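# Place the axle in the empty green saddle

## Task

Put the axle into the green saddle that is currently empty, so that at the end every other object is still standing where it started; the axle must stay there without any robot holding it, and the robot must release it and back away afterwards.

## Robot and tools

Setup: four identical i2rt Big YAM arms named arm1, arm2, arm3 and arm4. Each has six revolute joints, a two-finger gripper and a wrist camera. A fixed room camera, cam_high, views the scene. With joints 1 and 6 at zero and the hand level and pointing forward, the wrist camera rides on top of the hand looking toward the fingertips. Reach is roughly 1.0 m from the joint 1 axis.

Frames: one shared scene frame, origin on the floor, +z up. The hand point lies midway between the fingertips; the hand's z axis runs along the fingers and the fingers close along its y axis. Each robot's foot pose is not printed.

execute_actions: argument actions is a list holding exactly one action, or empty (empty just returns state and images). An action is an object keyed by robot name; each robot gets an object with a single key, joints, mapping joint names to absolute targets (not offsets). Only name the joints you want; a joint or robot left out may still be pushing toward an earlier target. Joint names, units and ranges: joint1_rad -2.879 to 2.879 rad (base yaw, positive counter-clockwise seen from above, 0 = unfolding toward the foot's facing direction); joint2_rad 0 to 3.141 (shoulder, 0 = upper arm roughly level pointing back, positive lifts it up then forward); joint3_rad 0 to 3.019 (elbow, 0 = folded, positive opens); joint4_rad -1.692 to 1.57 (hand pitch, positive tips fingers up); joint5_rad -1.57 to 1.57 (hand sideways swing, positive to the arm's right); joint6_rad -2.094 to 2.094 (hand roll, positive clockwise viewed from behind the hand); gripper_m 0 to 0.093 metres, the fingertip gap. Tolerances for a joint counting as arrived: ±0.045, ±0.14, ±0.09, ±0.055, ±0.03, ±0.035 rad and ±0.003 m. All motions in one action begin together but may finish at different times, and since joints move at different speeds the hand can sweep a wide path. An action runs at most 15 s. An unknown key or out-of-range number rejects the whole call with no motion. Optional cameras: a list of camera names (arm1_cam_wrist, arm2_cam_wrist, arm3_cam_wrist, arm4_cam_wrist, cam_high, or all); omitted, null or ["all"] gives every camera, [] gives none. The result carries each robot's state and one image per requested camera, in the order listed on the pictures line. If a result reports a stop, any later execute_actions, wait or finished_scene calls in the same reply are skipped.

wait: seconds from 0 to 10; commands nothing new and returns state and images like an empty action.

zoom_image: camera (one camera name) and region [x0, y0, x1, y1] in pixels of that camera's latest full image, top-left is (0, 0), at most 504 by 504 pixels. Gives a closer, finer view.

read_manual: optional section, only "licences"; returns licence texts and moves nothing.

finished_scene: scene, the integer number of the scene being ended. It is final; call it only when the axle rests in the saddle on its own, the gripper is open and the arm has withdrawn. The result reports success.

Reading results: joint_positions gives current joint values; joint torques list the six arm-joint drive outputs (offset, scaled, noisy, nonzero even with no load). joint_status says how each commanded motion ended: off_target means it stopped short and may still push; contact_stop or time_out means it now holds where it stopped, though a timed-out joint may keep a nearby target and keep pushing (then listed under on_its_own). "joint command not followed" with a cause line means a self/arm-collision check withheld that arm's joint targets (the gripper part still runs); such joints show not_followed and may be retried with later actions. on_its_own lists what this call did not command; "held at" is the held target, not the position. To relieve a push, send the joint its reported position. Tiny target changes may not move a joint. A load held up by a joint slowly sinks.

Hazards: the arm does not stop on contact and can press hard. Hard pressing between two robots fails the task and ends the run; hard hits may too, and nothing in the state flags robot-robot contact. The collision check can be late and ignores fingers, gripper housings and wrist cameras. Objects touching robots are fine. Do not knock anything out of the work area or to the floor. Avoid drops, slips, slams and heavy pushes. Loose objects may occasionally be nudged by the environment. Sustained loads heat motors: a MOTOR HOT line appears from 85 °C, and at 100 °C the arm goes limp and falls (OVER-TEMPERATURE FAULT; affected keys read limit_stop_at_motor_heat, resend targets afterwards). Heat builds even while you deliberate, since the robot keeps holding its last command. Fewer and shorter motions are better.

Each tool is called after "Emit:" as a command line: name --argument value for each argument, lists and objects as JSON in quotes; but a table of rows of numbers goes row by row, as --pt "numbers of a row", without its own name.

## Session

Emit:
execute_actions --actions '[]'

Scene clock: 0.00 s.
Joint torques (N m, as the arm reports them, + toward a larger angle): no reading
Motor temperatures (°C, as the motors report them): arm1=[31 30 31 29 28 32] | arm2=[30 31 31 32 31 28] | arm3=[30 29 29 31 31 31] | arm4=[31 31 31 31 28 28]
arm1.joint_positions: joint1_rad=+0.839 joint2_rad=+0.582 joint3_rad=+1.334 joint4_rad=-1.527 joint5_rad=+0.011 joint6_rad=+0.060 gripper_m=+0.095
arm1.joint_status: not commanded
arm1.hand: x=-0.4974 y=+0.2178 z=+1.2483 quat_wxyz=(-0.366, -0.360, -0.847, +0.136) (m; scene frame)
arm2.joint_positions: joint1_rad=+0.685 joint2_rad=+0.546 joint3_rad=+1.423 joint4_rad=-1.244 joint5_rad=-0.134 joint6_rad=+0.117 gripper_m=+0.094
arm2.joint_status: not commanded
arm2.hand: x=-0.7876 y=-0.2041 z=+1.3592 quat_wxyz=(-0.171, +0.736, -0.369, -0.541) (m; scene frame)
arm3.joint_positions: joint1_rad=+0.835 joint2_rad=+0.448 joint3_rad=+1.331 joint4_rad=-1.504 joint5_rad=+0.136 joint6_rad=+0.231 gripper_m=+0.095
arm3.joint_status: not commanded
arm3.hand: x=+0.7298 y=+0.2240 z=+1.2765 quat_wxyz=(-0.423, -0.456, -0.763, +0.177) (m; scene frame)
arm4.joint_positions: joint1_rad=+0.818 joint2_rad=+0.480 joint3_rad=+1.415 joint4_rad=-1.178 joint5_rad=-0.205 joint6_rad=-0.220 gripper_m=+0.095
arm4.joint_status: not commanded
arm4.hand: x=+0.4864 y=-0.2502 z=+1.3791 quat_wxyz=(-0.216, +0.772, -0.148, -0.579) (m; scene frame)
pictures: arm1_cam_wrist, arm2_cam_wrist, arm3_cam_wrist, arm4_cam_wrist, cam_high
Images, in order (width x height): arm1_cam_wrist 504x504, arm2_cam_wrist 504x504, arm3_cam_wrist 504x504, arm4_cam_wrist 504x504, cam_high 896x504.

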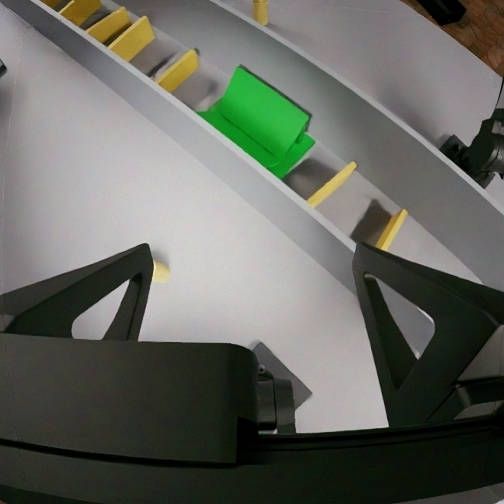

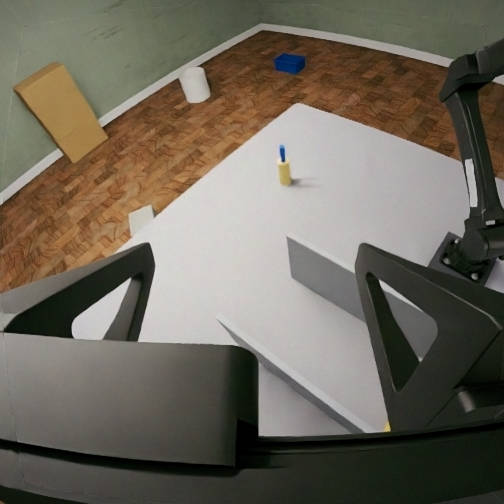

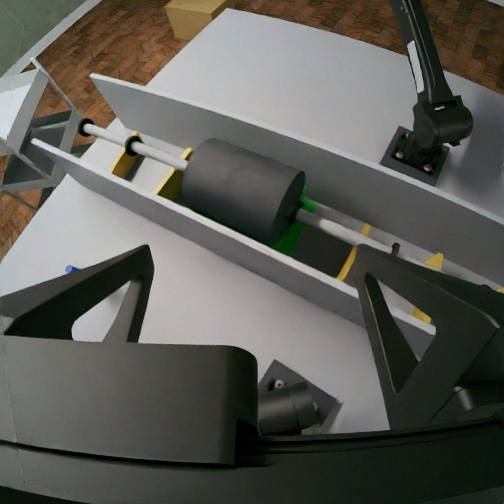

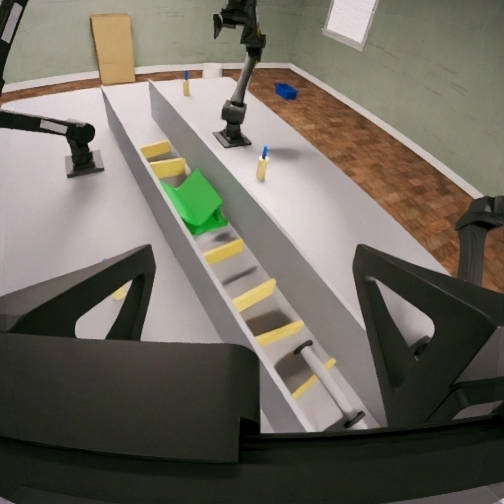

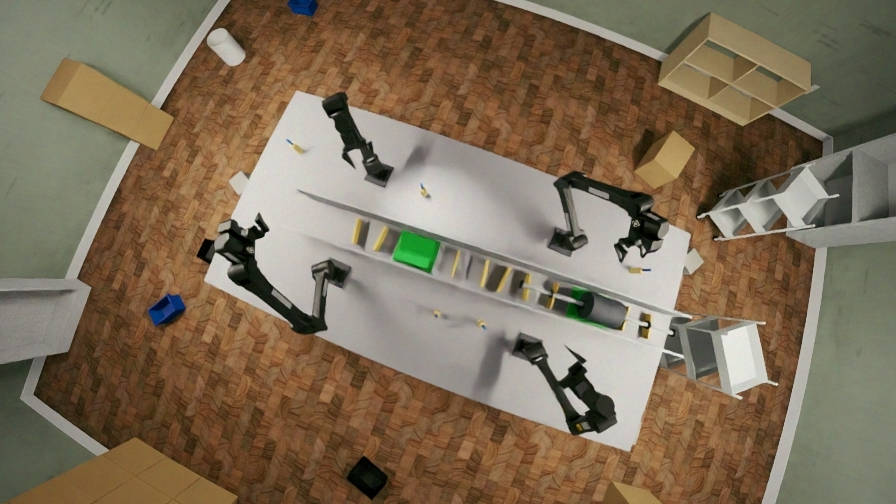

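Emit:
zoom_image --camera "cam_high" --region '[280, 150, 720, 400]'

Emit:
zoom_image --camera "arm3_cam_wrist" --region '[40, 80, 504, 340]'

Region (280, 150, 720, 400) of cam_high's 896x504 image, scaled by 1.145, with more detail than that image has; it fills the top 286 rows of this view, and the rest is white.

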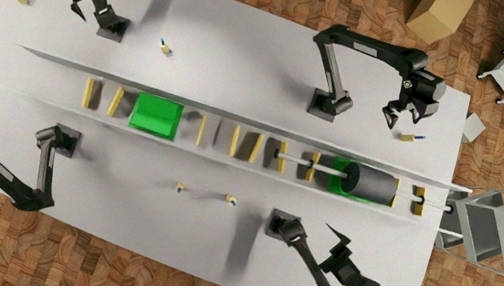

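Region (40, 80, 504, 340) of arm3_cam_wrist's 504x504 image, scaled by 1.086, with more detail than that image has; it fills the top 282 rows of this view, and the rest is white.

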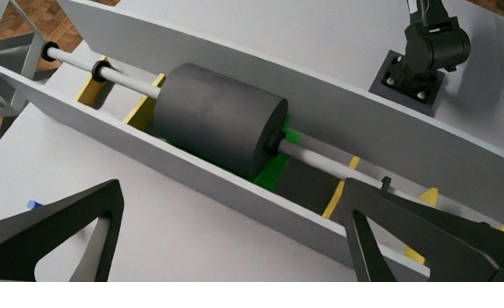

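Emit:
execute_actions --actions '[{"arm3":{"joints":{"joint1_rad":-0.05,"joint2_rad":1.2,"joint3_rad":1.45,"joint4_rad":-1.6,"joint5_rad":0,"joint6_rad":0}},"arm4":{"joints":{"joint1_rad":-1.02,"joint5_rad":0,"joint6_rad":0}},"arm1":{"joints":{"joint1_rad":0.87,"joint2_rad":1.6,"joint3_rad":1.85,"joint4_rad":-1.6,"joint5_rad":0,"joint6_rad":0}}}]' --cameras '[]'

Emit:
execute_actions --actions '[{"arm4":{"joints":{"joint2_rad":1.9,"joint3_rad":2.2,"joint4_rad":-1.5}}}]'

Scene clock: 57.13 s.
Joint torques (N m, as the arm reports them, + toward a larger angle): arm1=[  0.84 -10.96  10.5    1.17  -0.19   0.05] | arm2=[ 0.19  3.93  9.65  1.81 -0.01  0.01] | arm3=[-1.81 -9.82 10.58 -0.16  0.08 -0.19] | arm4=[0.   4.39 7.69 1.95 0.   0.18]
Motor temperatures (°C, as the motors report them): arm1=[31 30 36 29 28 32] | arm2=[30 32 35 32 31 28] | arm3=[30 29 32 31 31 31] | arm4=[31 31 35 31 28 28]
arm1.joint_positions: joint1_rad=+0.863 joint2_rad=+1.614 joint3_rad=+1.827 joint4_rad=-1.598 joint5_rad=+0.004 joint6_rad=+0.010 gripper_m=+0.095
arm1.joint_status: all done
arm1.hand: x=-0.2458 y=+0.0066 z=+1.1108 quat_wxyz=(-0.089, -0.354, -0.930, +0.036) (m; scene frame)
arm2.joint_positions: joint1_rad=+0.685 joint2_rad=+0.546 joint3_rad=+1.423 joint4_rad=-1.244 joint5_rad=-0.134 joint6_rad=+0.117 gripper_m=+0.094
arm2.joint_status: not commanded
arm2.hand: x=-0.7876 y=-0.2041 z=+1.3592 quat_wxyz=(-0.171, +0.736, -0.369, -0.541) (m; scene frame)
arm3.joint_positions: joint1_rad=-0.045 joint2_rad=+1.219 joint3_rad=+1.430 joint4_rad=-1.584 joint5_rad=-0.001 joint6_rad=+0.009 gripper_m=+0.095
arm3.joint_status: all done
arm3.hand: x=+0.6080 y=-0.0279 z=+1.1141 quat_wxyz=(-0.066, -0.735, -0.671, +0.068) (m; scene frame)
arm4.joint_positions: joint1_rad=-1.007 joint2_rad=+0.480 joint3_rad=+1.415 joint4_rad=-1.178 joint5_rad=+0.000 joint6_rad=-0.012 gripper_m=+0.095
arm4.joint_status: all done
arm4.hand: x=+0.7961 y=-0.2522 z=+1.3780 quat_wxyz=(-0.592, +0.222, -0.757, -0.165) (m; scene frame)
pictures: none
No camera images: the call's "cameras" was empty. Leave "cameras" out to get every camera's image.

Scene clock: 59.27 s.
Joint torques (N m, as the arm reports them, + toward a larger angle): arm1=[  0.82 -11.    10.48   1.16  -0.19   0.05] | arm2=[0.27 3.96 9.6  1.84 0.   0.01] | arm3=[ -1.16 -10.03  10.91  -0.28   0.03  -0.2 ] | arm4=[ -0.07 -21.58  11.08   0.47  -0.01   0.18]
Motor temperatures (°C, as the motors report them): arm1=[31 30 36 29 28 32] | arm2=[30 32 35 32 31 28] | arm3=[30 30 32 31 31 31] | arm4=[31 32 36 31 28 28]
arm1.joint_positions: joint1_rad=+0.863 joint2_rad=+1.614 joint3_rad=+1.827 joint4_rad=-1.598 joint5_rad=+0.004 joint6_rad=+0.010 gripper_m=+0.095
arm1.joint_status: not commanded
arm1.hand: x=-0.2458 y=+0.0066 z=+1.1108 quat_wxyz=(-0.089, -0.354, -0.930, +0.036) (m; scene frame)
arm2.joint_positions: joint1_rad=+0.685 joint2_rad=+0.546 joint3_rad=+1.423 joint4_rad=-1.244 joint5_rad=-0.134 joint6_rad=+0.117 gripper_m=+0.094
arm2.joint_status: not commanded
arm2.hand: x=-0.7876 y=-0.2041 z=+1.3592 quat_wxyz=(-0.171, +0.736, -0.369, -0.541) (m; scene frame)
arm3.joint_positions: joint1_rad=-0.045 joint2_rad=+1.219 joint3_rad=+1.430 joint4_rad=-1.584 joint5_rad=-0.001 joint6_rad=+0.009 gripper_m=+0.095
arm3.joint_status: not commanded
arm3.hand: x=+0.6080 y=-0.0279 z=+1.1141 quat_wxyz=(-0.066, -0.735, -0.671, +0.068) (m; scene frame)
arm4.joint_positions: joint1_rad=-1.007 joint2_rad=+1.888 joint3_rad=+2.166 joint4_rad=-1.489 joint5_rad=+0.000 joint6_rad=-0.012 gripper_m=+0.095
arm4.joint_status: all done
arm4.hand: x=+1.1992 y=-0.0014 z=+1.1071 quat_wxyz=(-0.171, +0.276, -0.944, -0.047) (m; scene frame)
pictures: arm1_cam_wrist, arm2_cam_wrist, arm3_cam_wrist, arm4_cam_wrist, cam_high
Images, in order (width x height): arm1_cam_wrist 504x504, arm2_cam_wrist 504x504, arm3_cam_wrist 504x504, arm4_cam_wrist 504x504, cam_high 896x504.

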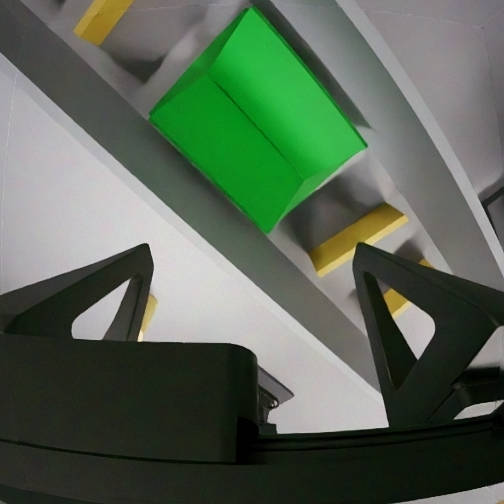

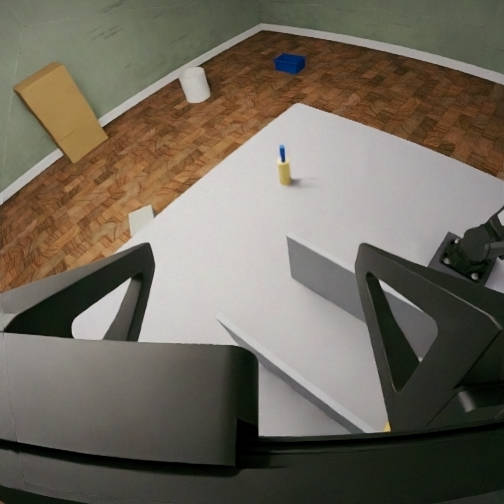

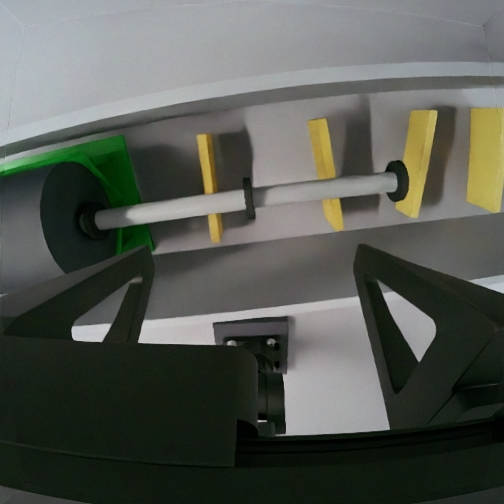

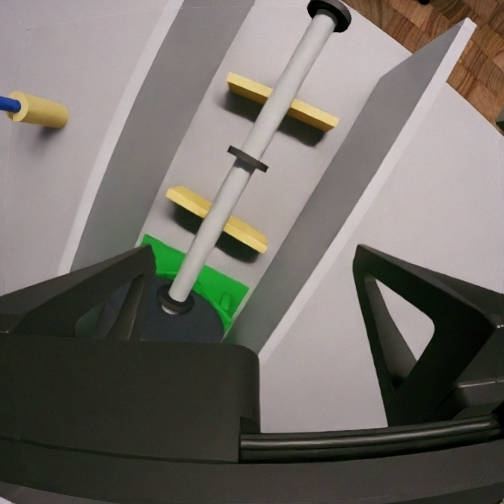

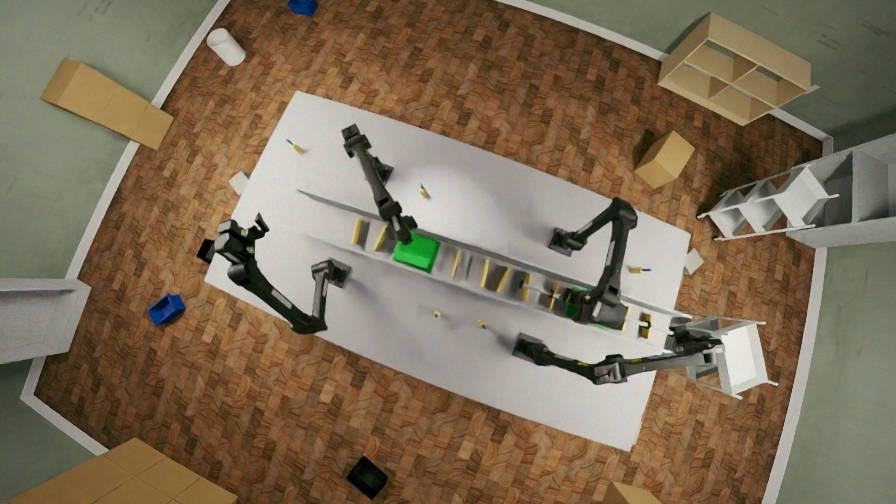

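Emit:
execute_actions --actions '[{"arm3":{"joints":{"joint1_rad":0.267,"joint2_rad":1.25,"joint3_rad":1.285,"joint4_rad":-1.575,"joint6_rad":1.82}},"arm4":{"joints":{"joint1_rad":-0.875,"joint2_rad":1.79,"joint3_rad":1.885,"joint4_rad":-1.65,"joint6_rad":0.69}}}]' --cameras '["arm3_cam_wrist","arm4_cam_wrist","cam_high"]'

Scene clock: 104.17 s.
Joint torques (N m, as the arm reports them, + toward a larger angle): arm1=[  0.85 -11.01  10.48   1.17  -0.19   0.05] | arm2=[ 0.12  3.85  9.61  1.8  -0.01  0.02] | arm3=[-0.98 -9.02  9.91  0.54  0.15  0.  ] | arm4=[ -0.16 -19.35   7.83  -0.07   0.08   0.18]
Motor temperatures (°C, as the motors report them): arm1=[31 32 39 29 28 32] | arm2=[30 32 35 32 31 28] | arm3=[30 30 34 31 31 31] | arm4=[31 34 41 31 28 28]
arm1.joint_positions: joint1_rad=+0.863 joint2_rad=+1.614 joint3_rad=+1.827 joint4_rad=-1.598 joint5_rad=+0.004 joint6_rad=+0.010 gripper_m=+0.095
arm1.joint_status: not commanded
arm1.hand: x=-0.2458 y=+0.0066 z=+1.1108 quat_wxyz=(-0.089, -0.354, -0.930, +0.036) (m; scene frame)
arm2.joint_positions: joint1_rad=+0.685 joint2_rad=+0.546 joint3_rad=+1.423 joint4_rad=-1.244 joint5_rad=-0.134 joint6_rad=+0.117 gripper_m=+0.094
arm2.joint_status: not commanded
arm2.hand: x=-0.7876 y=-0.2041 z=+1.3592 quat_wxyz=(-0.171, +0.736, -0.369, -0.541) (m; scene frame)
arm3.joint_positions: joint1_rad=+0.267 joint2_rad=+1.255 joint3_rad=+1.272 joint4_rad=-1.584 joint5_rad=+0.000 joint6_rad=+1.810 gripper_m=+0.095
arm3.joint_status: all done
arm3.hand: x=+0.7190 y=+0.0058 z=+1.0385 quat_wxyz=(+0.002, -1.000, +0.004, -0.002) (m; scene frame)
arm4.joint_positions: joint1_rad=-0.861 joint2_rad=+1.779 joint3_rad=+1.893 joint4_rad=-1.640 joint5_rad=-0.001 joint6_rad=+0.678 gripper_m=+0.095
arm4.joint_status: all done
arm4.hand: x=+1.0654 y=+0.0106 z=+1.0486 quat_wxyz=(-0.017, +0.012, -1.000, -0.014) (m; scene frame)
pictures: arm3_cam_wrist, arm4_cam_wrist, cam_high
Images, in order (width x height): arm3_cam_wrist 504x504, arm4_cam_wrist 504x504, cam_high 896x504.

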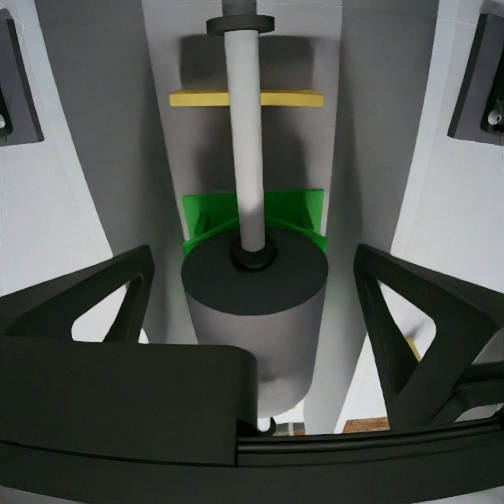

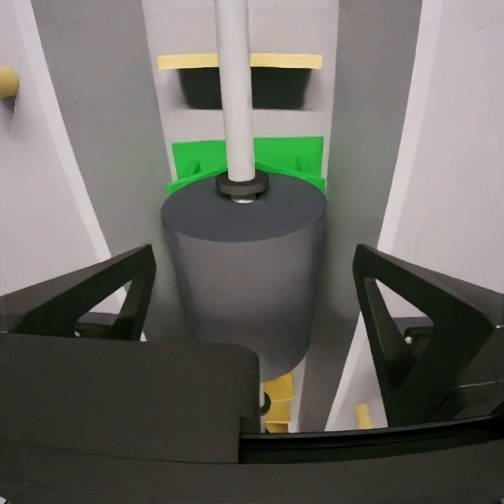

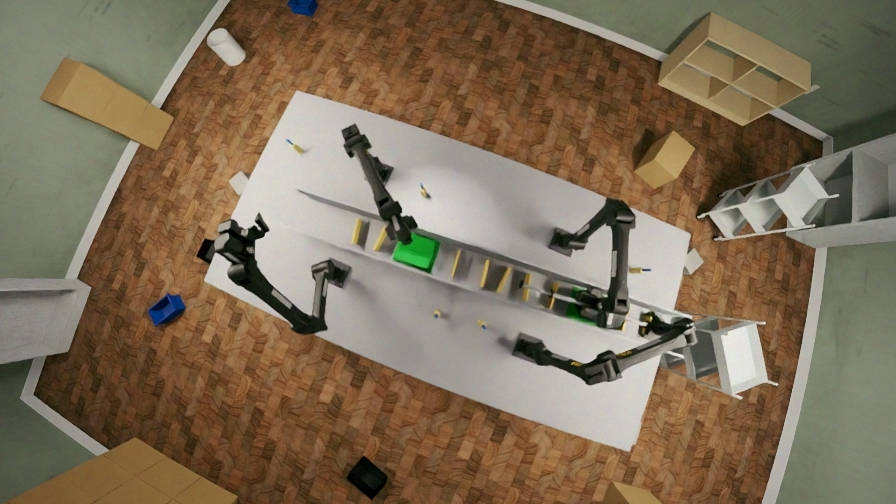

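Emit:
execute_actions --actions '[{"arm3":{"joints":{"joint2_rad":1.285,"joint3_rad":1.08,"joint4_rad":-1.354}},"arm4":{"joints":{"joint1_rad":-0.935,"joint2_rad":1.965,"joint3_rad":2.15,"joint4_rad":-1.69,"joint6_rad":0.64}}}]' --cameras '[]'

Emit:
execute_actions --actions '[{"arm4":{"joints":{"joint3_rad":1.89,"joint4_rad":-1.5}}}]' --cameras '["arm3_cam_wrist","arm4_cam_wrist"]'

Scene clock: 117.80 s.
Joint torques (N m, as the arm reports them, + toward a larger angle): arm1=[  0.84 -10.99  10.48   1.17  -0.19   0.05] | arm2=[ 0.18  4.12  9.62  1.79 -0.01  0.02] | arm3=[-0.21 -8.49  9.45  0.83  0.12  0.02] | arm4=[  1.07 -23.47  12.01   0.     0.08  -0.09]
Motor temperatures (°C, as the motors report them): arm1=[31 32 39 29 28 32] | arm2=[30 32 35 32 31 28] | arm3=[30 30 34 31 31 31] | arm4=[31 34 39 31 28 28]
arm1.joint_positions: joint1_rad=+0.863 joint2_rad=+1.614 joint3_rad=+1.827 joint4_rad=-1.598 joint5_rad=+0.004 joint6_rad=+0.010 gripper_m=+0.095
arm1.joint_status: not commanded
arm1.hand: x=-0.2458 y=+0.0066 z=+1.1108 quat_wxyz=(-0.089, -0.354, -0.930, +0.036) (m; scene frame)
arm2.joint_positions: joint1_rad=+0.685 joint2_rad=+0.546 joint3_rad=+1.423 joint4_rad=-1.244 joint5_rad=-0.134 joint6_rad=+0.117 gripper_m=+0.094
arm2.joint_status: not commanded
arm2.hand: x=-0.7876 y=-0.2041 z=+1.3592 quat_wxyz=(-0.171, +0.736, -0.369, -0.541) (m; scene frame)
arm3.joint_positions: joint1_rad=+0.267 joint2_rad=+1.285 joint3_rad=+1.067 joint4_rad=-1.371 joint5_rad=+0.000 joint6_rad=+1.811 gripper_m=+0.095
arm3.joint_status: all done
arm3.hand: x=+0.7187 y=+0.0090 z=+0.9511 quat_wxyz=(+0.012, -1.000, +0.005, +0.000) (m; scene frame)
arm4.joint_positions: joint1_rad=-0.936 joint2_rad=+1.966 joint3_rad=+2.098 joint4_rad=-1.682 joint5_rad=-0.001 joint6_rad=+0.652 gripper_m=+0.095
arm4.joint_status: all done
joint sent to its limit — the command would take arm4.joint4_rad past its lower limit, so that joint was sent only as far as its limit.
arm4.hand: x=+1.1371 y=+0.0115 z=+1.0219 quat_wxyz=(-0.008, -0.012, -1.000, -0.006) (m; scene frame)
pictures: none
No camera images: the call's "cameras" was empty. Leave "cameras" out to get every camera's image.

Scene clock: 118.90 s.
Joint torques (N m, as the arm reports them, + toward a larger angle): arm1=[  0.86 -11.02  10.48   1.16  -0.19   0.05] | arm2=[0.13 3.99 9.66 1.8  0.   0.  ] | arm3=[-0.69 -8.1   9.45  0.75  0.09  0.  ] | arm4=[  1.05 -22.61   7.93   0.66   0.08  -0.09]
Motor temperatures (°C, as the motors report them): arm1=[31 32 39 29 28 32] | arm2=[30 32 35 32 31 28] | arm3=[30 30 34 31 31 31] | arm4=[31 34 39 31 28 28]
arm1.joint_positions: joint1_rad=+0.863 joint2_rad=+1.614 joint3_rad=+1.827 joint4_rad=-1.598 joint5_rad=+0.004 joint6_rad=+0.010 gripper_m=+0.095
arm1.joint_status: not commanded
arm1.hand: x=-0.2458 y=+0.0066 z=+1.1108 quat_wxyz=(-0.089, -0.354, -0.930, +0.036) (m; scene frame)
arm2.joint_positions: joint1_rad=+0.685 joint2_rad=+0.546 joint3_rad=+1.423 joint4_rad=-1.244 joint5_rad=-0.134 joint6_rad=+0.117 gripper_m=+0.094
arm2.joint_status: not commanded
arm2.hand: x=-0.7876 y=-0.2041 z=+1.3592 quat_wxyz=(-0.171, +0.736, -0.369, -0.541) (m; scene frame)
arm3.joint_positions: joint1_rad=+0.267 joint2_rad=+1.285 joint3_rad=+1.067 joint4_rad=-1.371 joint5_rad=+0.000 joint6_rad=+1.811 gripper_m=+0.095
arm3.joint_status: not commanded
arm3.hand: x=+0.7187 y=+0.0090 z=+0.9511 quat_wxyz=(+0.012, -1.000, +0.005, +0.000) (m; scene frame)
arm4.joint_positions: joint1_rad=-0.936 joint2_rad=+1.956 joint3_rad=+1.896 joint4_rad=-1.513 joint5_rad=-0.001 joint6_rad=+0.651 gripper_m=+0.095
arm4.joint_status: all done
arm4.hand: x=+1.1318 y=+0.0075 z=+0.9506 quat_wxyz=(+0.002, -0.011, -1.000, +0.002) (m; scene frame)
pictures: arm3_cam_wrist, arm4_cam_wrist
Images, in order (width x height): arm3_cam_wrist 504x504, arm4_cam_wrist 504x504.

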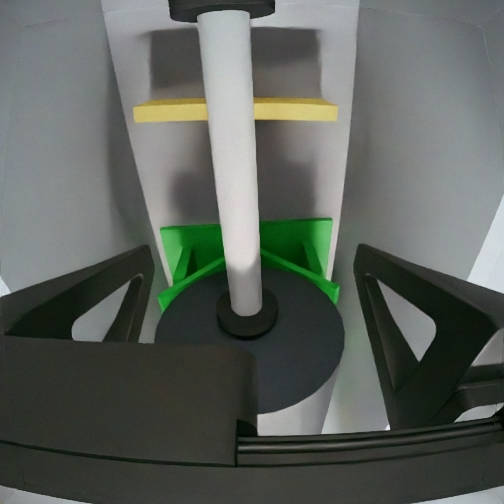

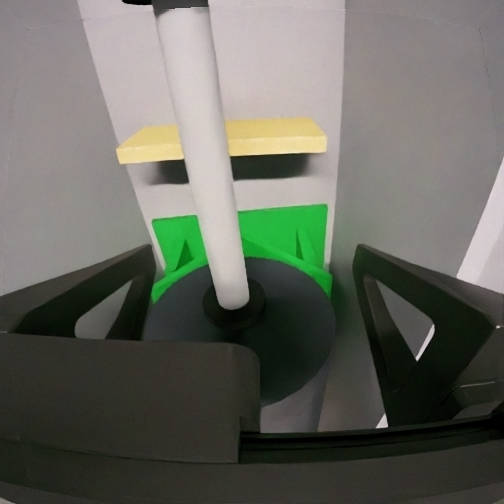

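Emit:
execute_actions --actions '[{"arm3":{"joints":{"joint2_rad":1.343,"joint3_rad":1.0,"joint4_rad":-1.198}},"arm4":{"joints":{"joint1_rad":-0.905,"joint2_rad":1.985,"joint3_rad":1.797,"joint4_rad":-1.375,"joint6_rad":0.65}}}]' --cameras '["arm3_cam_wrist","arm4_cam_wrist"]'

Scene clock: 128.93 s.
Joint torques (N m, as the arm reports them, + toward a larger angle): arm1=[  0.85 -11.01  10.48   1.17  -0.19   0.05] | arm2=[ 0.11  4.01  9.64  1.81 -0.02 -0.01] | arm3=[ -0.62 -10.25   9.3    0.99   0.1   -0.02] | arm4=[  1.89 -21.89   7.6    0.69   0.08   0.03]
Motor temperatures (°C, as the motors report them): arm1=[31 32 39 29 28 32] | arm2=[30 32 35 32 31 28] | arm3=[30 30 34 31 31 31] | arm4=[31 35 39 31 28 28]
arm1.joint_positions: joint1_rad=+0.863 joint2_rad=+1.614 joint3_rad=+1.827 joint4_rad=-1.598 joint5_rad=+0.004 joint6_rad=+0.010 gripper_m=+0.095
arm1.joint_status: not commanded
arm1.hand: x=-0.2458 y=+0.0066 z=+1.1108 quat_wxyz=(-0.089, -0.354, -0.930, +0.036) (m; scene frame)
arm2.joint_positions: joint1_rad=+0.685 joint2_rad=+0.546 joint3_rad=+1.423 joint4_rad=-1.244 joint5_rad=-0.134 joint6_rad=+0.117 gripper_m=+0.094
arm2.joint_status: not commanded
arm2.hand: x=-0.7876 y=-0.2041 z=+1.3592 quat_wxyz=(-0.171, +0.736, -0.369, -0.541) (m; scene frame)
arm3.joint_positions: joint1_rad=+0.267 joint2_rad=+1.345 joint3_rad=+0.988 joint4_rad=-1.215 joint5_rad=+0.000 joint6_rad=+1.811 gripper_m=+0.095
arm3.joint_status: all done
arm3.hand: x=+0.7216 y=-0.0024 z=+0.9018 quat_wxyz=(+0.004, -1.000, +0.005, -0.002) (m; scene frame)
arm4.joint_positions: joint1_rad=-0.917 joint2_rad=+1.970 joint3_rad=+1.805 joint4_rad=-1.388 joint5_rad=-0.001 joint6_rad=+0.651 gripper_m=+0.095
arm4.joint_status: all done
arm4.hand: x=+1.1291 y=+0.0197 z=+0.9082 quat_wxyz=(-0.006, -0.002, -1.000, -0.005) (m; scene frame)
pictures: arm3_cam_wrist, arm4_cam_wrist
Images, in order (width x height): arm3_cam_wrist 504x504, arm4_cam_wrist 504x504.

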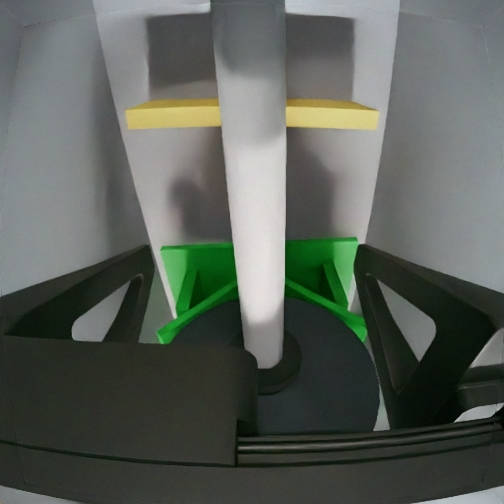

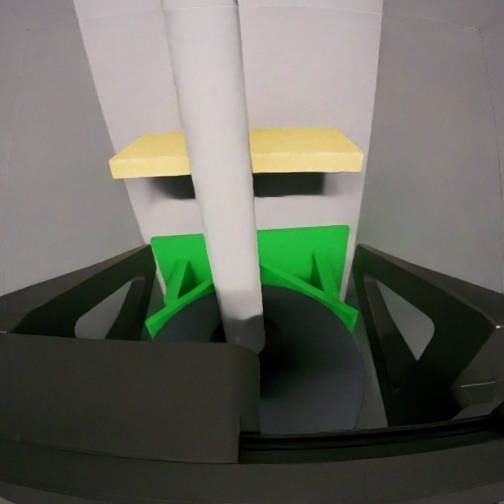

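Emit:
execute_actions --actions '[{"arm3":{"joints":{"joint2_rad":1.36,"joint3_rad":0.97,"joint4_rad":-1.155}},"arm4":{"joints":{"joint1_rad":-0.89,"joint2_rad":2.005,"joint3_rad":1.768,"joint4_rad":-1.342}}}]' --cameras '[]'

Emit:
execute_actions --actions '[{"arm3":{"joints":{"gripper_m":0}},"arm4":{"joints":{"gripper_m":0}}}]' --cameras '["arm3_cam_wrist","arm4_cam_wrist"]'

Scene clock: 140.27 s.
Joint torques (N m, as the arm reports them, + toward a larger angle): arm1=[  0.87 -10.98  10.47   1.16  -0.19   0.04] | arm2=[-0.07  3.95  9.6   1.78  0.    0.02] | arm3=[-1.19 -7.6   8.43  1.01  0.11  0.03] | arm4=[  2.19 -21.03   7.3    0.68   0.08   0.03]
Motor temperatures (°C, as the motors report them): arm1=[31 32 40 29 28 32] | arm2=[30 32 36 32 31 28] | arm3=[30 30 34 31 31 31] | arm4=[31 35 38 31 28 28]
arm1.joint_positions: joint1_rad=+0.863 joint2_rad=+1.614 joint3_rad=+1.827 joint4_rad=-1.598 joint5_rad=+0.004 joint6_rad=+0.010 gripper_m=+0.095
arm1.joint_status: not commanded
arm1.hand: x=-0.2458 y=+0.0066 z=+1.1108 quat_wxyz=(-0.089, -0.354, -0.930, +0.036) (m; scene frame)
arm2.joint_positions: joint1_rad=+0.685 joint2_rad=+0.546 joint3_rad=+1.423 joint4_rad=-1.244 joint5_rad=-0.134 joint6_rad=+0.117 gripper_m=+0.094
arm2.joint_status: not commanded
arm2.hand: x=-0.7876 y=-0.2041 z=+1.3592 quat_wxyz=(-0.171, +0.736, -0.369, -0.541) (m; scene frame)
arm3.joint_positions: joint1_rad=+0.267 joint2_rad=+1.347 joint3_rad=+0.966 joint4_rad=-1.172 joint5_rad=+0.000 joint6_rad=+1.811 gripper_m=+0.095
arm3.joint_status: all done
arm3.hand: x=+0.7221 y=-0.0041 z=+0.8929 quat_wxyz=(-0.004, -1.000, +0.005, -0.004) (m; scene frame)
arm4.joint_positions: joint1_rad=-0.903 joint2_rad=+1.981 joint3_rad=+1.780 joint4_rad=-1.355 joint5_rad=-0.001 joint6_rad=+0.651 gripper_m=+0.095
arm4.joint_status: all done
arm4.hand: x=+1.1242 y=+0.0265 z=+0.8924 quat_wxyz=(-0.005, +0.005, -1.000, -0.004) (m; scene frame)
pictures: none
No camera images: the call's "cameras" was empty. Leave "cameras" out to get every camera's image.

Scene clock: 141.00 s.
Joint torques (N m, as the arm reports them, + toward a larger angle): arm1=[  0.85 -11.02  10.48   1.16  -0.19   0.05] | arm2=[ 0.17  3.71  9.62  1.86  0.   -0.01] | arm3=[-0.65 -7.35  9.04  1.32  0.26  0.05] | arm4=[  1.56 -21.29   7.29   0.32   0.05   0.14]
Motor temperatures (°C, as the motors report them): arm1=[31 32 40 29 28 32] | arm2=[30 32 36 32 31 28] | arm3=[30 30 34 31 31 31] | arm4=[31 35 38 31 28 28]
arm1.joint_positions: joint1_rad=+0.863 joint2_rad=+1.614 joint3_rad=+1.827 joint4_rad=-1.598 joint5_rad=+0.004 joint6_rad=+0.010 gripper_m=+0.095
arm1.joint_status: not commanded
arm1.hand: x=-0.2458 y=+0.0066 z=+1.1108 quat_wxyz=(-0.089, -0.354, -0.930, +0.036) (m; scene frame)
arm2.joint_positions: joint1_rad=+0.685 joint2_rad=+0.546 joint3_rad=+1.423 joint4_rad=-1.244 joint5_rad=-0.134 joint6_rad=+0.117 gripper_m=+0.094
arm2.joint_status: not commanded
arm2.hand: x=-0.7876 y=-0.2041 z=+1.3592 quat_wxyz=(-0.171, +0.736, -0.369, -0.541) (m; scene frame)
arm3.joint_positions: joint1_rad=+0.267 joint2_rad=+1.346 joint3_rad=+0.960 joint4_rad=-1.180 joint5_rad=-0.005 joint6_rad=+1.807 gripper_m=+0.023
arm3.joint_status: gripper_m off_target (ended at +0.023, target +0.000)
arm3.hand: x=+0.7220 y=+0.0002 z=+0.8913 quat_wxyz=(+0.002, -1.000, +0.003, -0.005) (m; scene frame)
arm4.joint_positions: joint1_rad=-0.898 joint2_rad=+1.981 joint3_rad=+1.780 joint4_rad=-1.345 joint5_rad=+0.000 joint6_rad=+0.642 gripper_m=+0.024
arm4.joint_status: gripper_m off_target (ended at +0.024, target +0.000)
arm4.hand: x=+1.1243 y=+0.0305 z=+0.8925 quat_wxyz=(-0.010, +0.012, -1.000, -0.007) (m; scene frame)
pictures: arm3_cam_wrist, arm4_cam_wrist
Images, in order (width x height): arm3_cam_wrist 504x504, arm4_cam_wrist 504x504.

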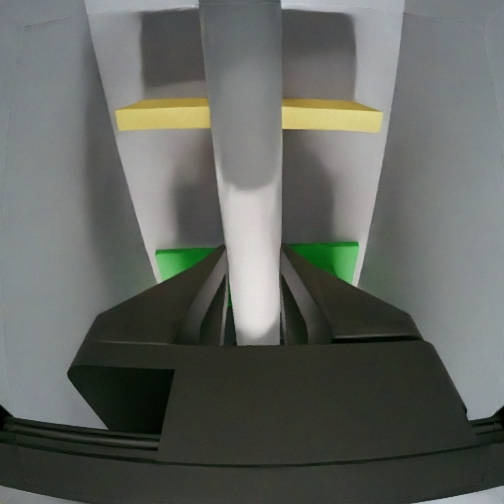

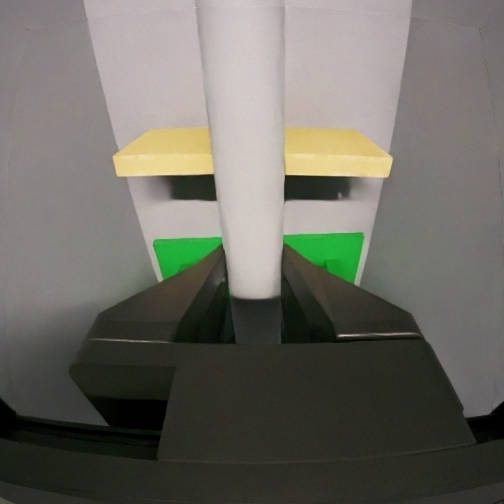

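Emit:
execute_actions --actions '[{"arm3":{"joints":{"joint2_rad":1.285,"joint3_rad":1.11,"joint4_rad":-1.36}},"arm4":{"joints":{"joint2_rad":1.955,"joint3_rad":1.945,"joint4_rad":-1.51}}}]' --cameras '["arm3_cam_wrist","arm4_cam_wrist"]'

Scene clock: 151.50 s.
Joint torques (N m, as the arm reports them, + toward a larger angle): arm1=[  0.85 -11.01  10.48   1.16  -0.19   0.05] | arm2=[ 0.12  3.86  9.63  1.79 -0.01  0.02] | arm3=[ -1.03 -11.3   14.15  -1.21  -0.04  -0.05] | arm4=[  1.7  -26.12  13.25  -0.84   0.24   0.03]
Motor temperatures (°C, as the motors report them): arm1=[31 32 40 29 28 32] | arm2=[30 32 36 32 31 28] | arm3=[30 30 34 31 32 31] | arm4=[31 35 38 31 28 28]
arm1.joint_positions: joint1_rad=+0.863 joint2_rad=+1.614 joint3_rad=+1.827 joint4_rad=-1.598 joint5_rad=+0.004 joint6_rad=+0.010 gripper_m=+0.095
arm1.joint_status: not commanded
arm1.hand: x=-0.2458 y=+0.0066 z=+1.1108 quat_wxyz=(-0.089, -0.354, -0.930, +0.036) (m; scene frame)
arm2.joint_positions: joint1_rad=+0.685 joint2_rad=+0.546 joint3_rad=+1.423 joint4_rad=-1.244 joint5_rad=-0.134 joint6_rad=+0.117 gripper_m=+0.094
arm2.joint_status: not commanded
arm2.hand: x=-0.7876 y=-0.2041 z=+1.3592 quat_wxyz=(-0.171, +0.736, -0.369, -0.541) (m; scene frame)
arm3.joint_positions: joint1_rad=+0.265 joint2_rad=+1.318 joint3_rad=+1.043 joint4_rad=-1.331 joint5_rad=+0.004 joint6_rad=+1.817 gripper_m=+0.023
arm3.joint_status: all done
arm3.hand: x=+0.7180 y=+0.0059 z=+0.9308 quat_wxyz=(+0.020, -1.000, +0.009, +0.004) (m; scene frame)
arm4.joint_positions: joint1_rad=-0.898 joint2_rad=+1.983 joint3_rad=+1.873 joint4_rad=-1.481 joint5_rad=-0.005 joint6_rad=+0.651 gripper_m=+0.024
arm4.joint_status: all done
arm4.hand: x=+1.1198 y=+0.0281 z=+0.9264 quat_wxyz=(+0.010, +0.007, -1.000, +0.005) (m; scene frame)
pictures: arm3_cam_wrist, arm4_cam_wrist
Images, in order (width x height): arm3_cam_wrist 504x504, arm4_cam_wrist 504x504.

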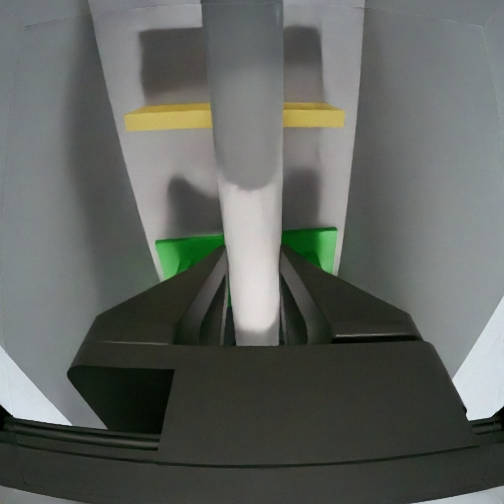

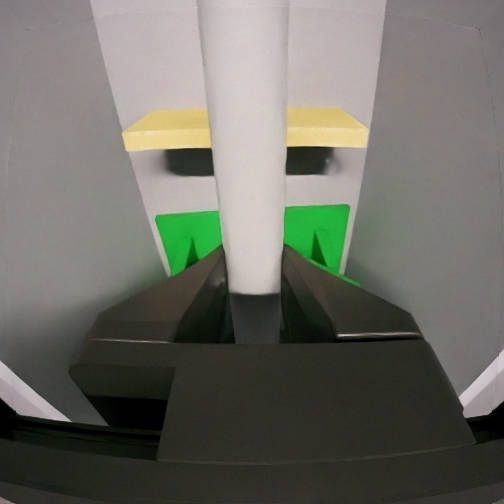

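Emit:
execute_actions --actions '[{"arm3":{"joints":{"joint2_rad":1.235,"joint3_rad":1.385,"joint4_rad":-1.64}},"arm4":{"joints":{"joint2_rad":1.885,"joint3_rad":2.155,"joint4_rad":-1.68}}}]' --cameras '["arm3_cam_wrist","arm4_cam_wrist","arm1_cam_wrist"]'

Scene clock: 161.27 s.
Joint torques (N m, as the arm reports them, + toward a larger angle): arm1=[  0.84 -11.01  10.48   1.17  -0.19   0.05] | arm2=[ 0.    4.19  9.64  1.8  -0.02  0.  ] | arm3=[ -0.11 -11.1   15.26  -0.48  -0.07  -0.02] | arm4=[  1.71 -24.08  13.02   0.09  -0.04   0.07]
Motor temperatures (°C, as the motors report them): arm1=[31 32 40 29 28 32] | arm2=[30 32 36 32 31 28] | arm3=[30 30 36 31 32 31] | arm4=[31 36 42 31 28 28]
arm1.joint_positions: joint1_rad=+0.863 joint2_rad=+1.614 joint3_rad=+1.827 joint4_rad=-1.598 joint5_rad=+0.004 joint6_rad=+0.010 gripper_m=+0.095
arm1.joint_status: not commanded
arm1.hand: x=-0.2458 y=+0.0066 z=+1.1108 quat_wxyz=(-0.089, -0.354, -0.930, +0.036) (m; scene frame)
arm2.joint_positions: joint1_rad=+0.685 joint2_rad=+0.546 joint3_rad=+1.423 joint4_rad=-1.244 joint5_rad=-0.134 joint6_rad=+0.117 gripper_m=+0.094
arm2.joint_status: not commanded
arm2.hand: x=-0.7876 y=-0.2041 z=+1.3592 quat_wxyz=(-0.171, +0.736, -0.369, -0.541) (m; scene frame)
arm3.joint_positions: joint1_rad=+0.265 joint2_rad=+1.267 joint3_rad=+1.307 joint4_rad=-1.627 joint5_rad=+0.004 joint6_rad=+1.813 gripper_m=+0.023
arm3.joint_status: all done
arm3.hand: x=+0.7175 y=+0.0058 z=+1.0481 quat_wxyz=(+0.011, -1.000, +0.007, +0.002) (m; scene frame)
arm4.joint_positions: joint1_rad=-0.898 joint2_rad=+1.906 joint3_rad=+2.089 joint4_rad=-1.672 joint5_rad=+0.003 joint6_rad=+0.648 gripper_m=+0.024
arm4.joint_status: all done
arm4.hand: x=+1.1172 y=+0.0246 z=+1.0540 quat_wxyz=(-0.033, +0.009, -0.999, -0.023) (m; scene frame)
pictures: arm1_cam_wrist, arm3_cam_wrist, arm4_cam_wrist
Images, in order (width x height): arm1_cam_wrist 504x504, arm3_cam_wrist 504x504, arm4_cam_wrist 504x504.

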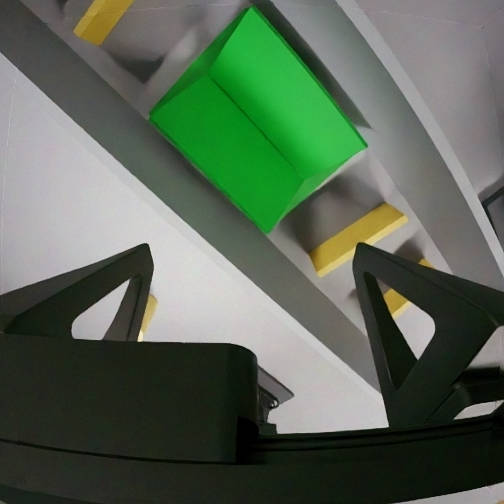

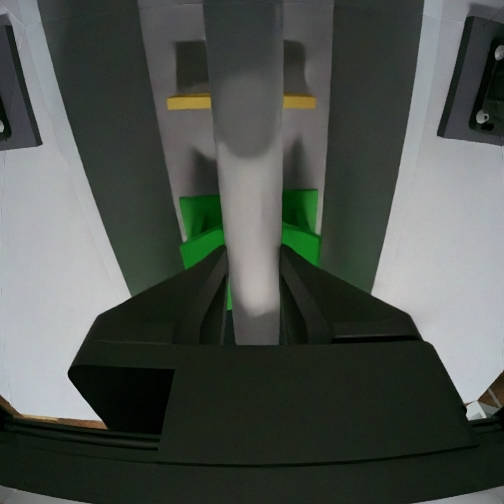

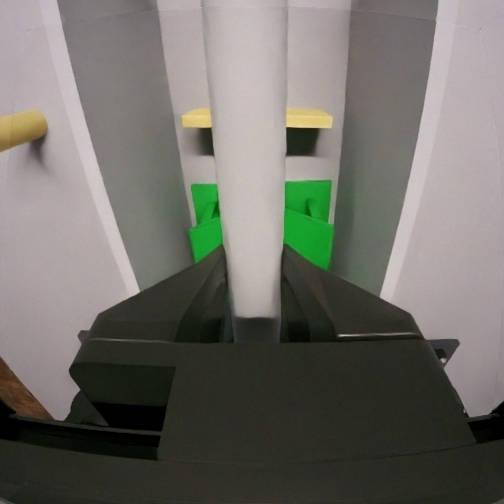

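Emit:
execute_actions --actions '[{"arm3":{"joints":{"joint1_rad":-0.285,"joint2_rad":1.29,"joint3_rad":1.45,"joint4_rad":-1.635,"joint6_rad":1.217}},"arm4":{"joints":{"joint1_rad":-0.649,"joint2_rad":1.51,"joint3_rad":1.66,"joint4_rad":-1.634,"joint6_rad":0.87}},"arm1":{"joints":{"joint1_rad":0.7,"joint2_rad":1.9,"joint3_rad":2.37,"joint4_rad":-1.68,"joint6_rad":-0.72}}}]' --cameras '[]'

Emit:
execute_actions --actions '[{"arm3":{"joints":{"joint1_rad":-0.676,"joint2_rad":1.59,"joint3_rad":1.765,"joint4_rad":-1.65,"joint6_rad":0.825}},"arm4":{"joints":{"joint1_rad":-0.218,"joint2_rad":1.24,"joint3_rad":1.385,"joint4_rad":-1.626,"joint6_rad":1.3}}}]' --cameras '[]'

Emit:
execute_actions --actions '[{"arm3":{"joints":{"joint1_rad":-0.902,"joint2_rad":1.97,"joint3_rad":2.305,"joint4_rad":-1.68,"joint6_rad":0.6}},"arm4":{"joints":{"joint1_rad":0.352,"joint2_rad":1.235,"joint3_rad":1.385,"joint6_rad":1.87}}}]'

Scene clock: 191.77 s.
Joint torques (N m, as the arm reports them, + toward a larger angle): arm1=[  0.33 -13.64  11.53   1.26  -0.14   0.06] | arm2=[ 0.08  4.11  9.63  1.87 -0.03  0.03] | arm3=[ -1.1  -10.6   16.57   0.32   0.    -0.42] | arm4=[  0.85 -18.3    9.19   0.33  -0.08  -0.04]
Motor temperatures (°C, as the motors report them): arm1=[31 33 41 29 28 32] | arm2=[30 32 36 32 31 28] | arm3=[30 30 39 31 32 31] | arm4=[31 36 46 31 28 28]
arm1.joint_positions: joint1_rad=+0.699 joint2_rad=+1.906 joint3_rad=+2.332 joint4_rad=-1.675 joint5_rad=+0.001 joint6_rad=-0.710 gripper_m=+0.095
arm1.joint_status: all done
arm1.hand: x=-0.2360 y=-0.1382 z=+1.1573 quat_wxyz=(-0.114, -0.083, -0.983, +0.117) (m; scene frame)
arm2.joint_positions: joint1_rad=+0.685 joint2_rad=+0.546 joint3_rad=+1.423 joint4_rad=-1.244 joint5_rad=-0.134 joint6_rad=+0.117 gripper_m=+0.094
arm2.joint_status: not commanded
arm2.hand: x=-0.7876 y=-0.2041 z=+1.3592 quat_wxyz=(-0.171, +0.736, -0.369, -0.541) (m; scene frame)
arm3.joint_positions: joint1_rad=-0.278 joint2_rad=+1.307 joint3_rad=+1.361 joint4_rad=-1.635 joint5_rad=+0.003 joint6_rad=+1.252 gripper_m=+0.023
arm3.joint_status: joint6_rad time_out (moved -0.561 of -0.596); the others done
arm3.hand: x=+0.5246 y=-0.0013 z=+1.0540 quat_wxyz=(+0.009, -1.000, -0.003, -0.002) (m; scene frame)
arm4.joint_positions: joint1_rad=-0.647 joint2_rad=+1.536 joint3_rad=+1.648 joint4_rad=-1.635 joint5_rad=+0.004 joint6_rad=+0.877 gripper_m=+0.024
arm4.joint_status: all done
arm4.hand: x=+0.9255 y=+0.0215 z=+1.0722 quat_wxyz=(-0.016, +0.020, -1.000, -0.016) (m; scene frame)
pictures: none
No camera images: the call's "cameras" was empty. Leave "cameras" out to get every camera's image.

not run: a stop came earlier in this reply.

not run: a stop came earlier in this reply.

Emit:
execute_actions --actions '[{"arm3":{"joints":{"joint1_rad":-0.676,"joint2_rad":1.6,"joint3_rad":1.775,"joint4_rad":-1.65,"joint6_rad":0.86}},"arm4":{"joints":{"joint1_rad":-0.218,"joint2_rad":1.24,"joint3_rad":1.35,"joint4_rad":-1.626,"joint6_rad":1.31}}}]' --cameras '[]'

Emit:
execute_actions --actions '[{"arm3":{"joints":{"joint1_rad":-0.902,"joint2_rad":1.98,"joint3_rad":2.31,"joint4_rad":-1.68,"joint6_rad":0.635}},"arm4":{"joints":{"joint1_rad":0.352,"joint6_rad":1.88}}}]'

Scene clock: 197.73 s.
Joint torques (N m, as the arm reports them, + toward a larger angle): arm1=[  0.34 -13.64  11.44   1.26  -0.14   0.06] | arm2=[0.01 4.07 9.66 1.85 0.   0.  ] | arm3=[ -0.49 -18.6   16.48  -0.45   0.25  -0.14] | arm4=[  0.44 -11.29   9.15   0.13   0.13   0.19]
Motor temperatures (°C, as the motors report them): arm1=[31 33 41 29 28 32] | arm2=[30 32 36 32 31 28] | arm3=[30 30 40 31 32 31] | arm4=[31 36 45 31 28 28]
arm1.joint_positions: joint1_rad=+0.699 joint2_rad=+1.906 joint3_rad=+2.332 joint4_rad=-1.675 joint5_rad=+0.001 joint6_rad=-0.710 gripper_m=+0.095
arm1.joint_status: not commanded
arm1.hand: x=-0.2360 y=-0.1382 z=+1.1573 quat_wxyz=(-0.114, -0.083, -0.983, +0.117) (m; scene frame)
arm2.joint_positions: joint1_rad=+0.685 joint2_rad=+0.546 joint3_rad=+1.423 joint4_rad=-1.244 joint5_rad=-0.134 joint6_rad=+0.117 gripper_m=+0.094
arm2.joint_status: not commanded
arm2.hand: x=-0.7876 y=-0.2041 z=+1.3592 quat_wxyz=(-0.171, +0.736, -0.369, -0.541) (m; scene frame)
arm3.joint_positions: joint1_rad=-0.685 joint2_rad=+1.648 joint3_rad=+1.686 joint4_rad=-1.642 joint5_rad=-0.005 joint6_rad=+0.867 gripper_m=+0.023
arm3.joint_status: all done
arm3.hand: x=+0.3144 y=-0.0221 z=+1.0365 quat_wxyz=(+0.014, -1.000, +0.008, -0.014) (m; scene frame)
arm4.joint_positions: joint1_rad=-0.210 joint2_rad=+1.249 joint3_rad=+1.339 joint4_rad=-1.622 joint5_rad=-0.001 joint6_rad=+1.297 gripper_m=+0.024
arm4.joint_status: all done
arm4.hand: x=+0.7170 y=-0.0015 z=+1.0637 quat_wxyz=(-0.004, +0.028, -0.999, -0.017) (m; scene frame)
pictures: none
No camera images: the call's "cameras" was empty. Leave "cameras" out to get every camera's image.

Scene clock: 200.33 s.
Joint torques (N m, as the arm reports them, + toward a larger angle): arm1=[  0.34 -13.67  11.44   1.26  -0.14   0.06] | arm2=[ 0.11  3.99  9.63  1.79 -0.01 -0.01] | arm3=[ -1.3  -24.48  16.21   0.79   0.14  -0.17] | arm4=[  1.42 -12.73   9.26   0.02   0.35   0.56]
Motor temperatures (°C, as the motors report them): arm1=[31 33 42 29 28 32] | arm2=[30 32 36 32 31 28] | arm3=[30 31 40 31 32 31] | arm4=[31 36 44 31 28 28]
arm1.joint_positions: joint1_rad=+0.699 joint2_rad=+1.906 joint3_rad=+2.332 joint4_rad=-1.675 joint5_rad=+0.001 joint6_rad=-0.710 gripper_m=+0.095
arm1.joint_status: not commanded
arm1.hand: x=-0.2360 y=-0.1382 z=+1.1573 quat_wxyz=(-0.114, -0.083, -0.983, +0.117) (m; scene frame)
arm2.joint_positions: joint1_rad=+0.685 joint2_rad=+0.546 joint3_rad=+1.423 joint4_rad=-1.244 joint5_rad=-0.134 joint6_rad=+0.117 gripper_m=+0.094
arm2.joint_status: not commanded
arm2.hand: x=-0.7876 y=-0.2041 z=+1.3592 quat_wxyz=(-0.171, +0.736, -0.369, -0.541) (m; scene frame)
arm3.joint_positions: joint1_rad=-0.898 joint2_rad=+2.046 joint3_rad=+2.224 joint4_rad=-1.692 joint5_rad=-0.002 joint6_rad=+0.640 gripper_m=+0.023
arm3.joint_status: all done
arm3.hand: x=+0.1201 y=-0.0353 z=+1.0223 quat_wxyz=(-0.014, -1.000, +0.001, +0.021) (m; scene frame)
arm4.joint_positions: joint1_rad=+0.347 joint2_rad=+1.264 joint3_rad=+1.336 joint4_rad=-1.622 joint5_rad=-0.007 joint6_rad=+1.837 gripper_m=+0.024
arm4.joint_status: joint6_rad time_out (moved +0.540 of +0.583); the others done
arm4.on_its_own: joint6_rad reads +1.837 and still pushes toward +1.880 since a time_out
arm4.hand: x=+0.5199 y=-0.0119 z=+1.0581 quat_wxyz=(+0.007, +0.037, -0.999, -0.008) (m; scene frame)
pictures: arm1_cam_wrist, arm2_cam_wrist, arm3_cam_wrist, arm4_cam_wrist, cam_high
Images, in order (width x height): arm1_cam_wrist 504x504, arm2_cam_wrist 504x504, arm3_cam_wrist 504x504, arm4_cam_wrist 504x504, cam_high 896x504.

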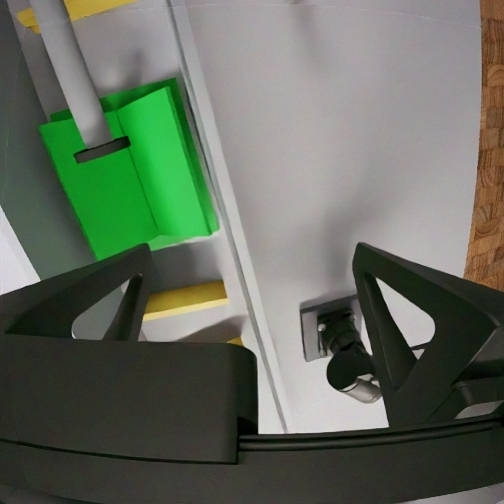

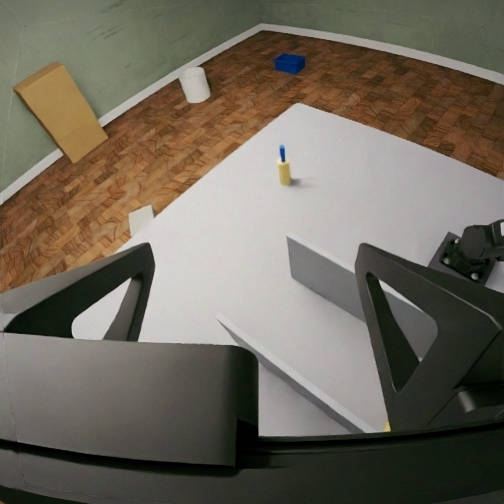

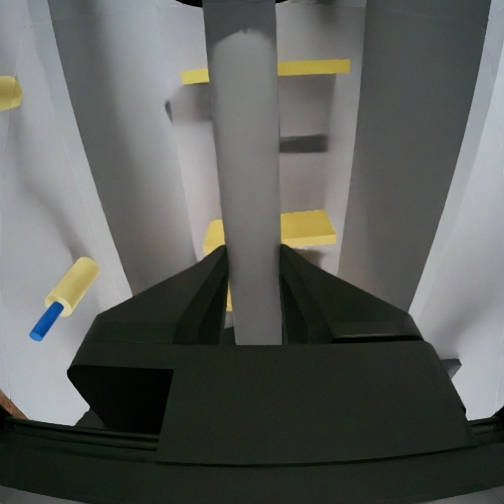

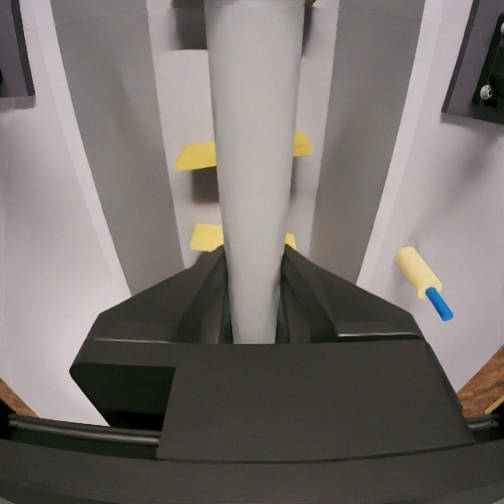

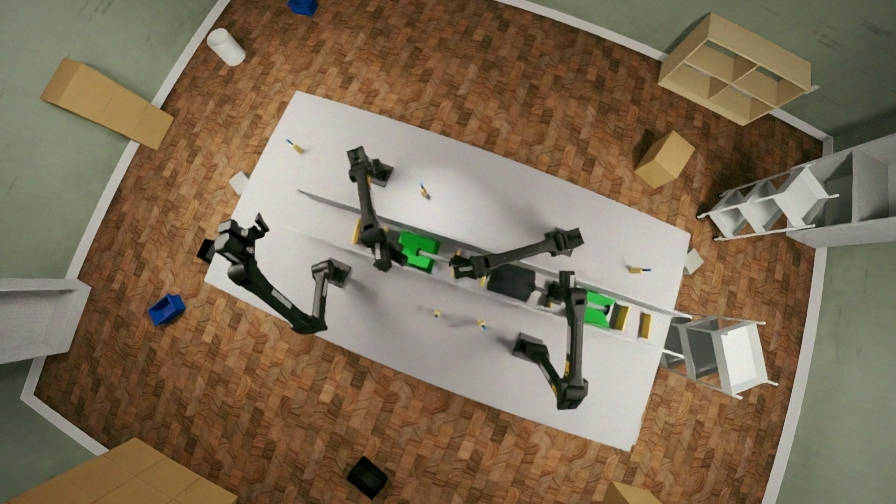

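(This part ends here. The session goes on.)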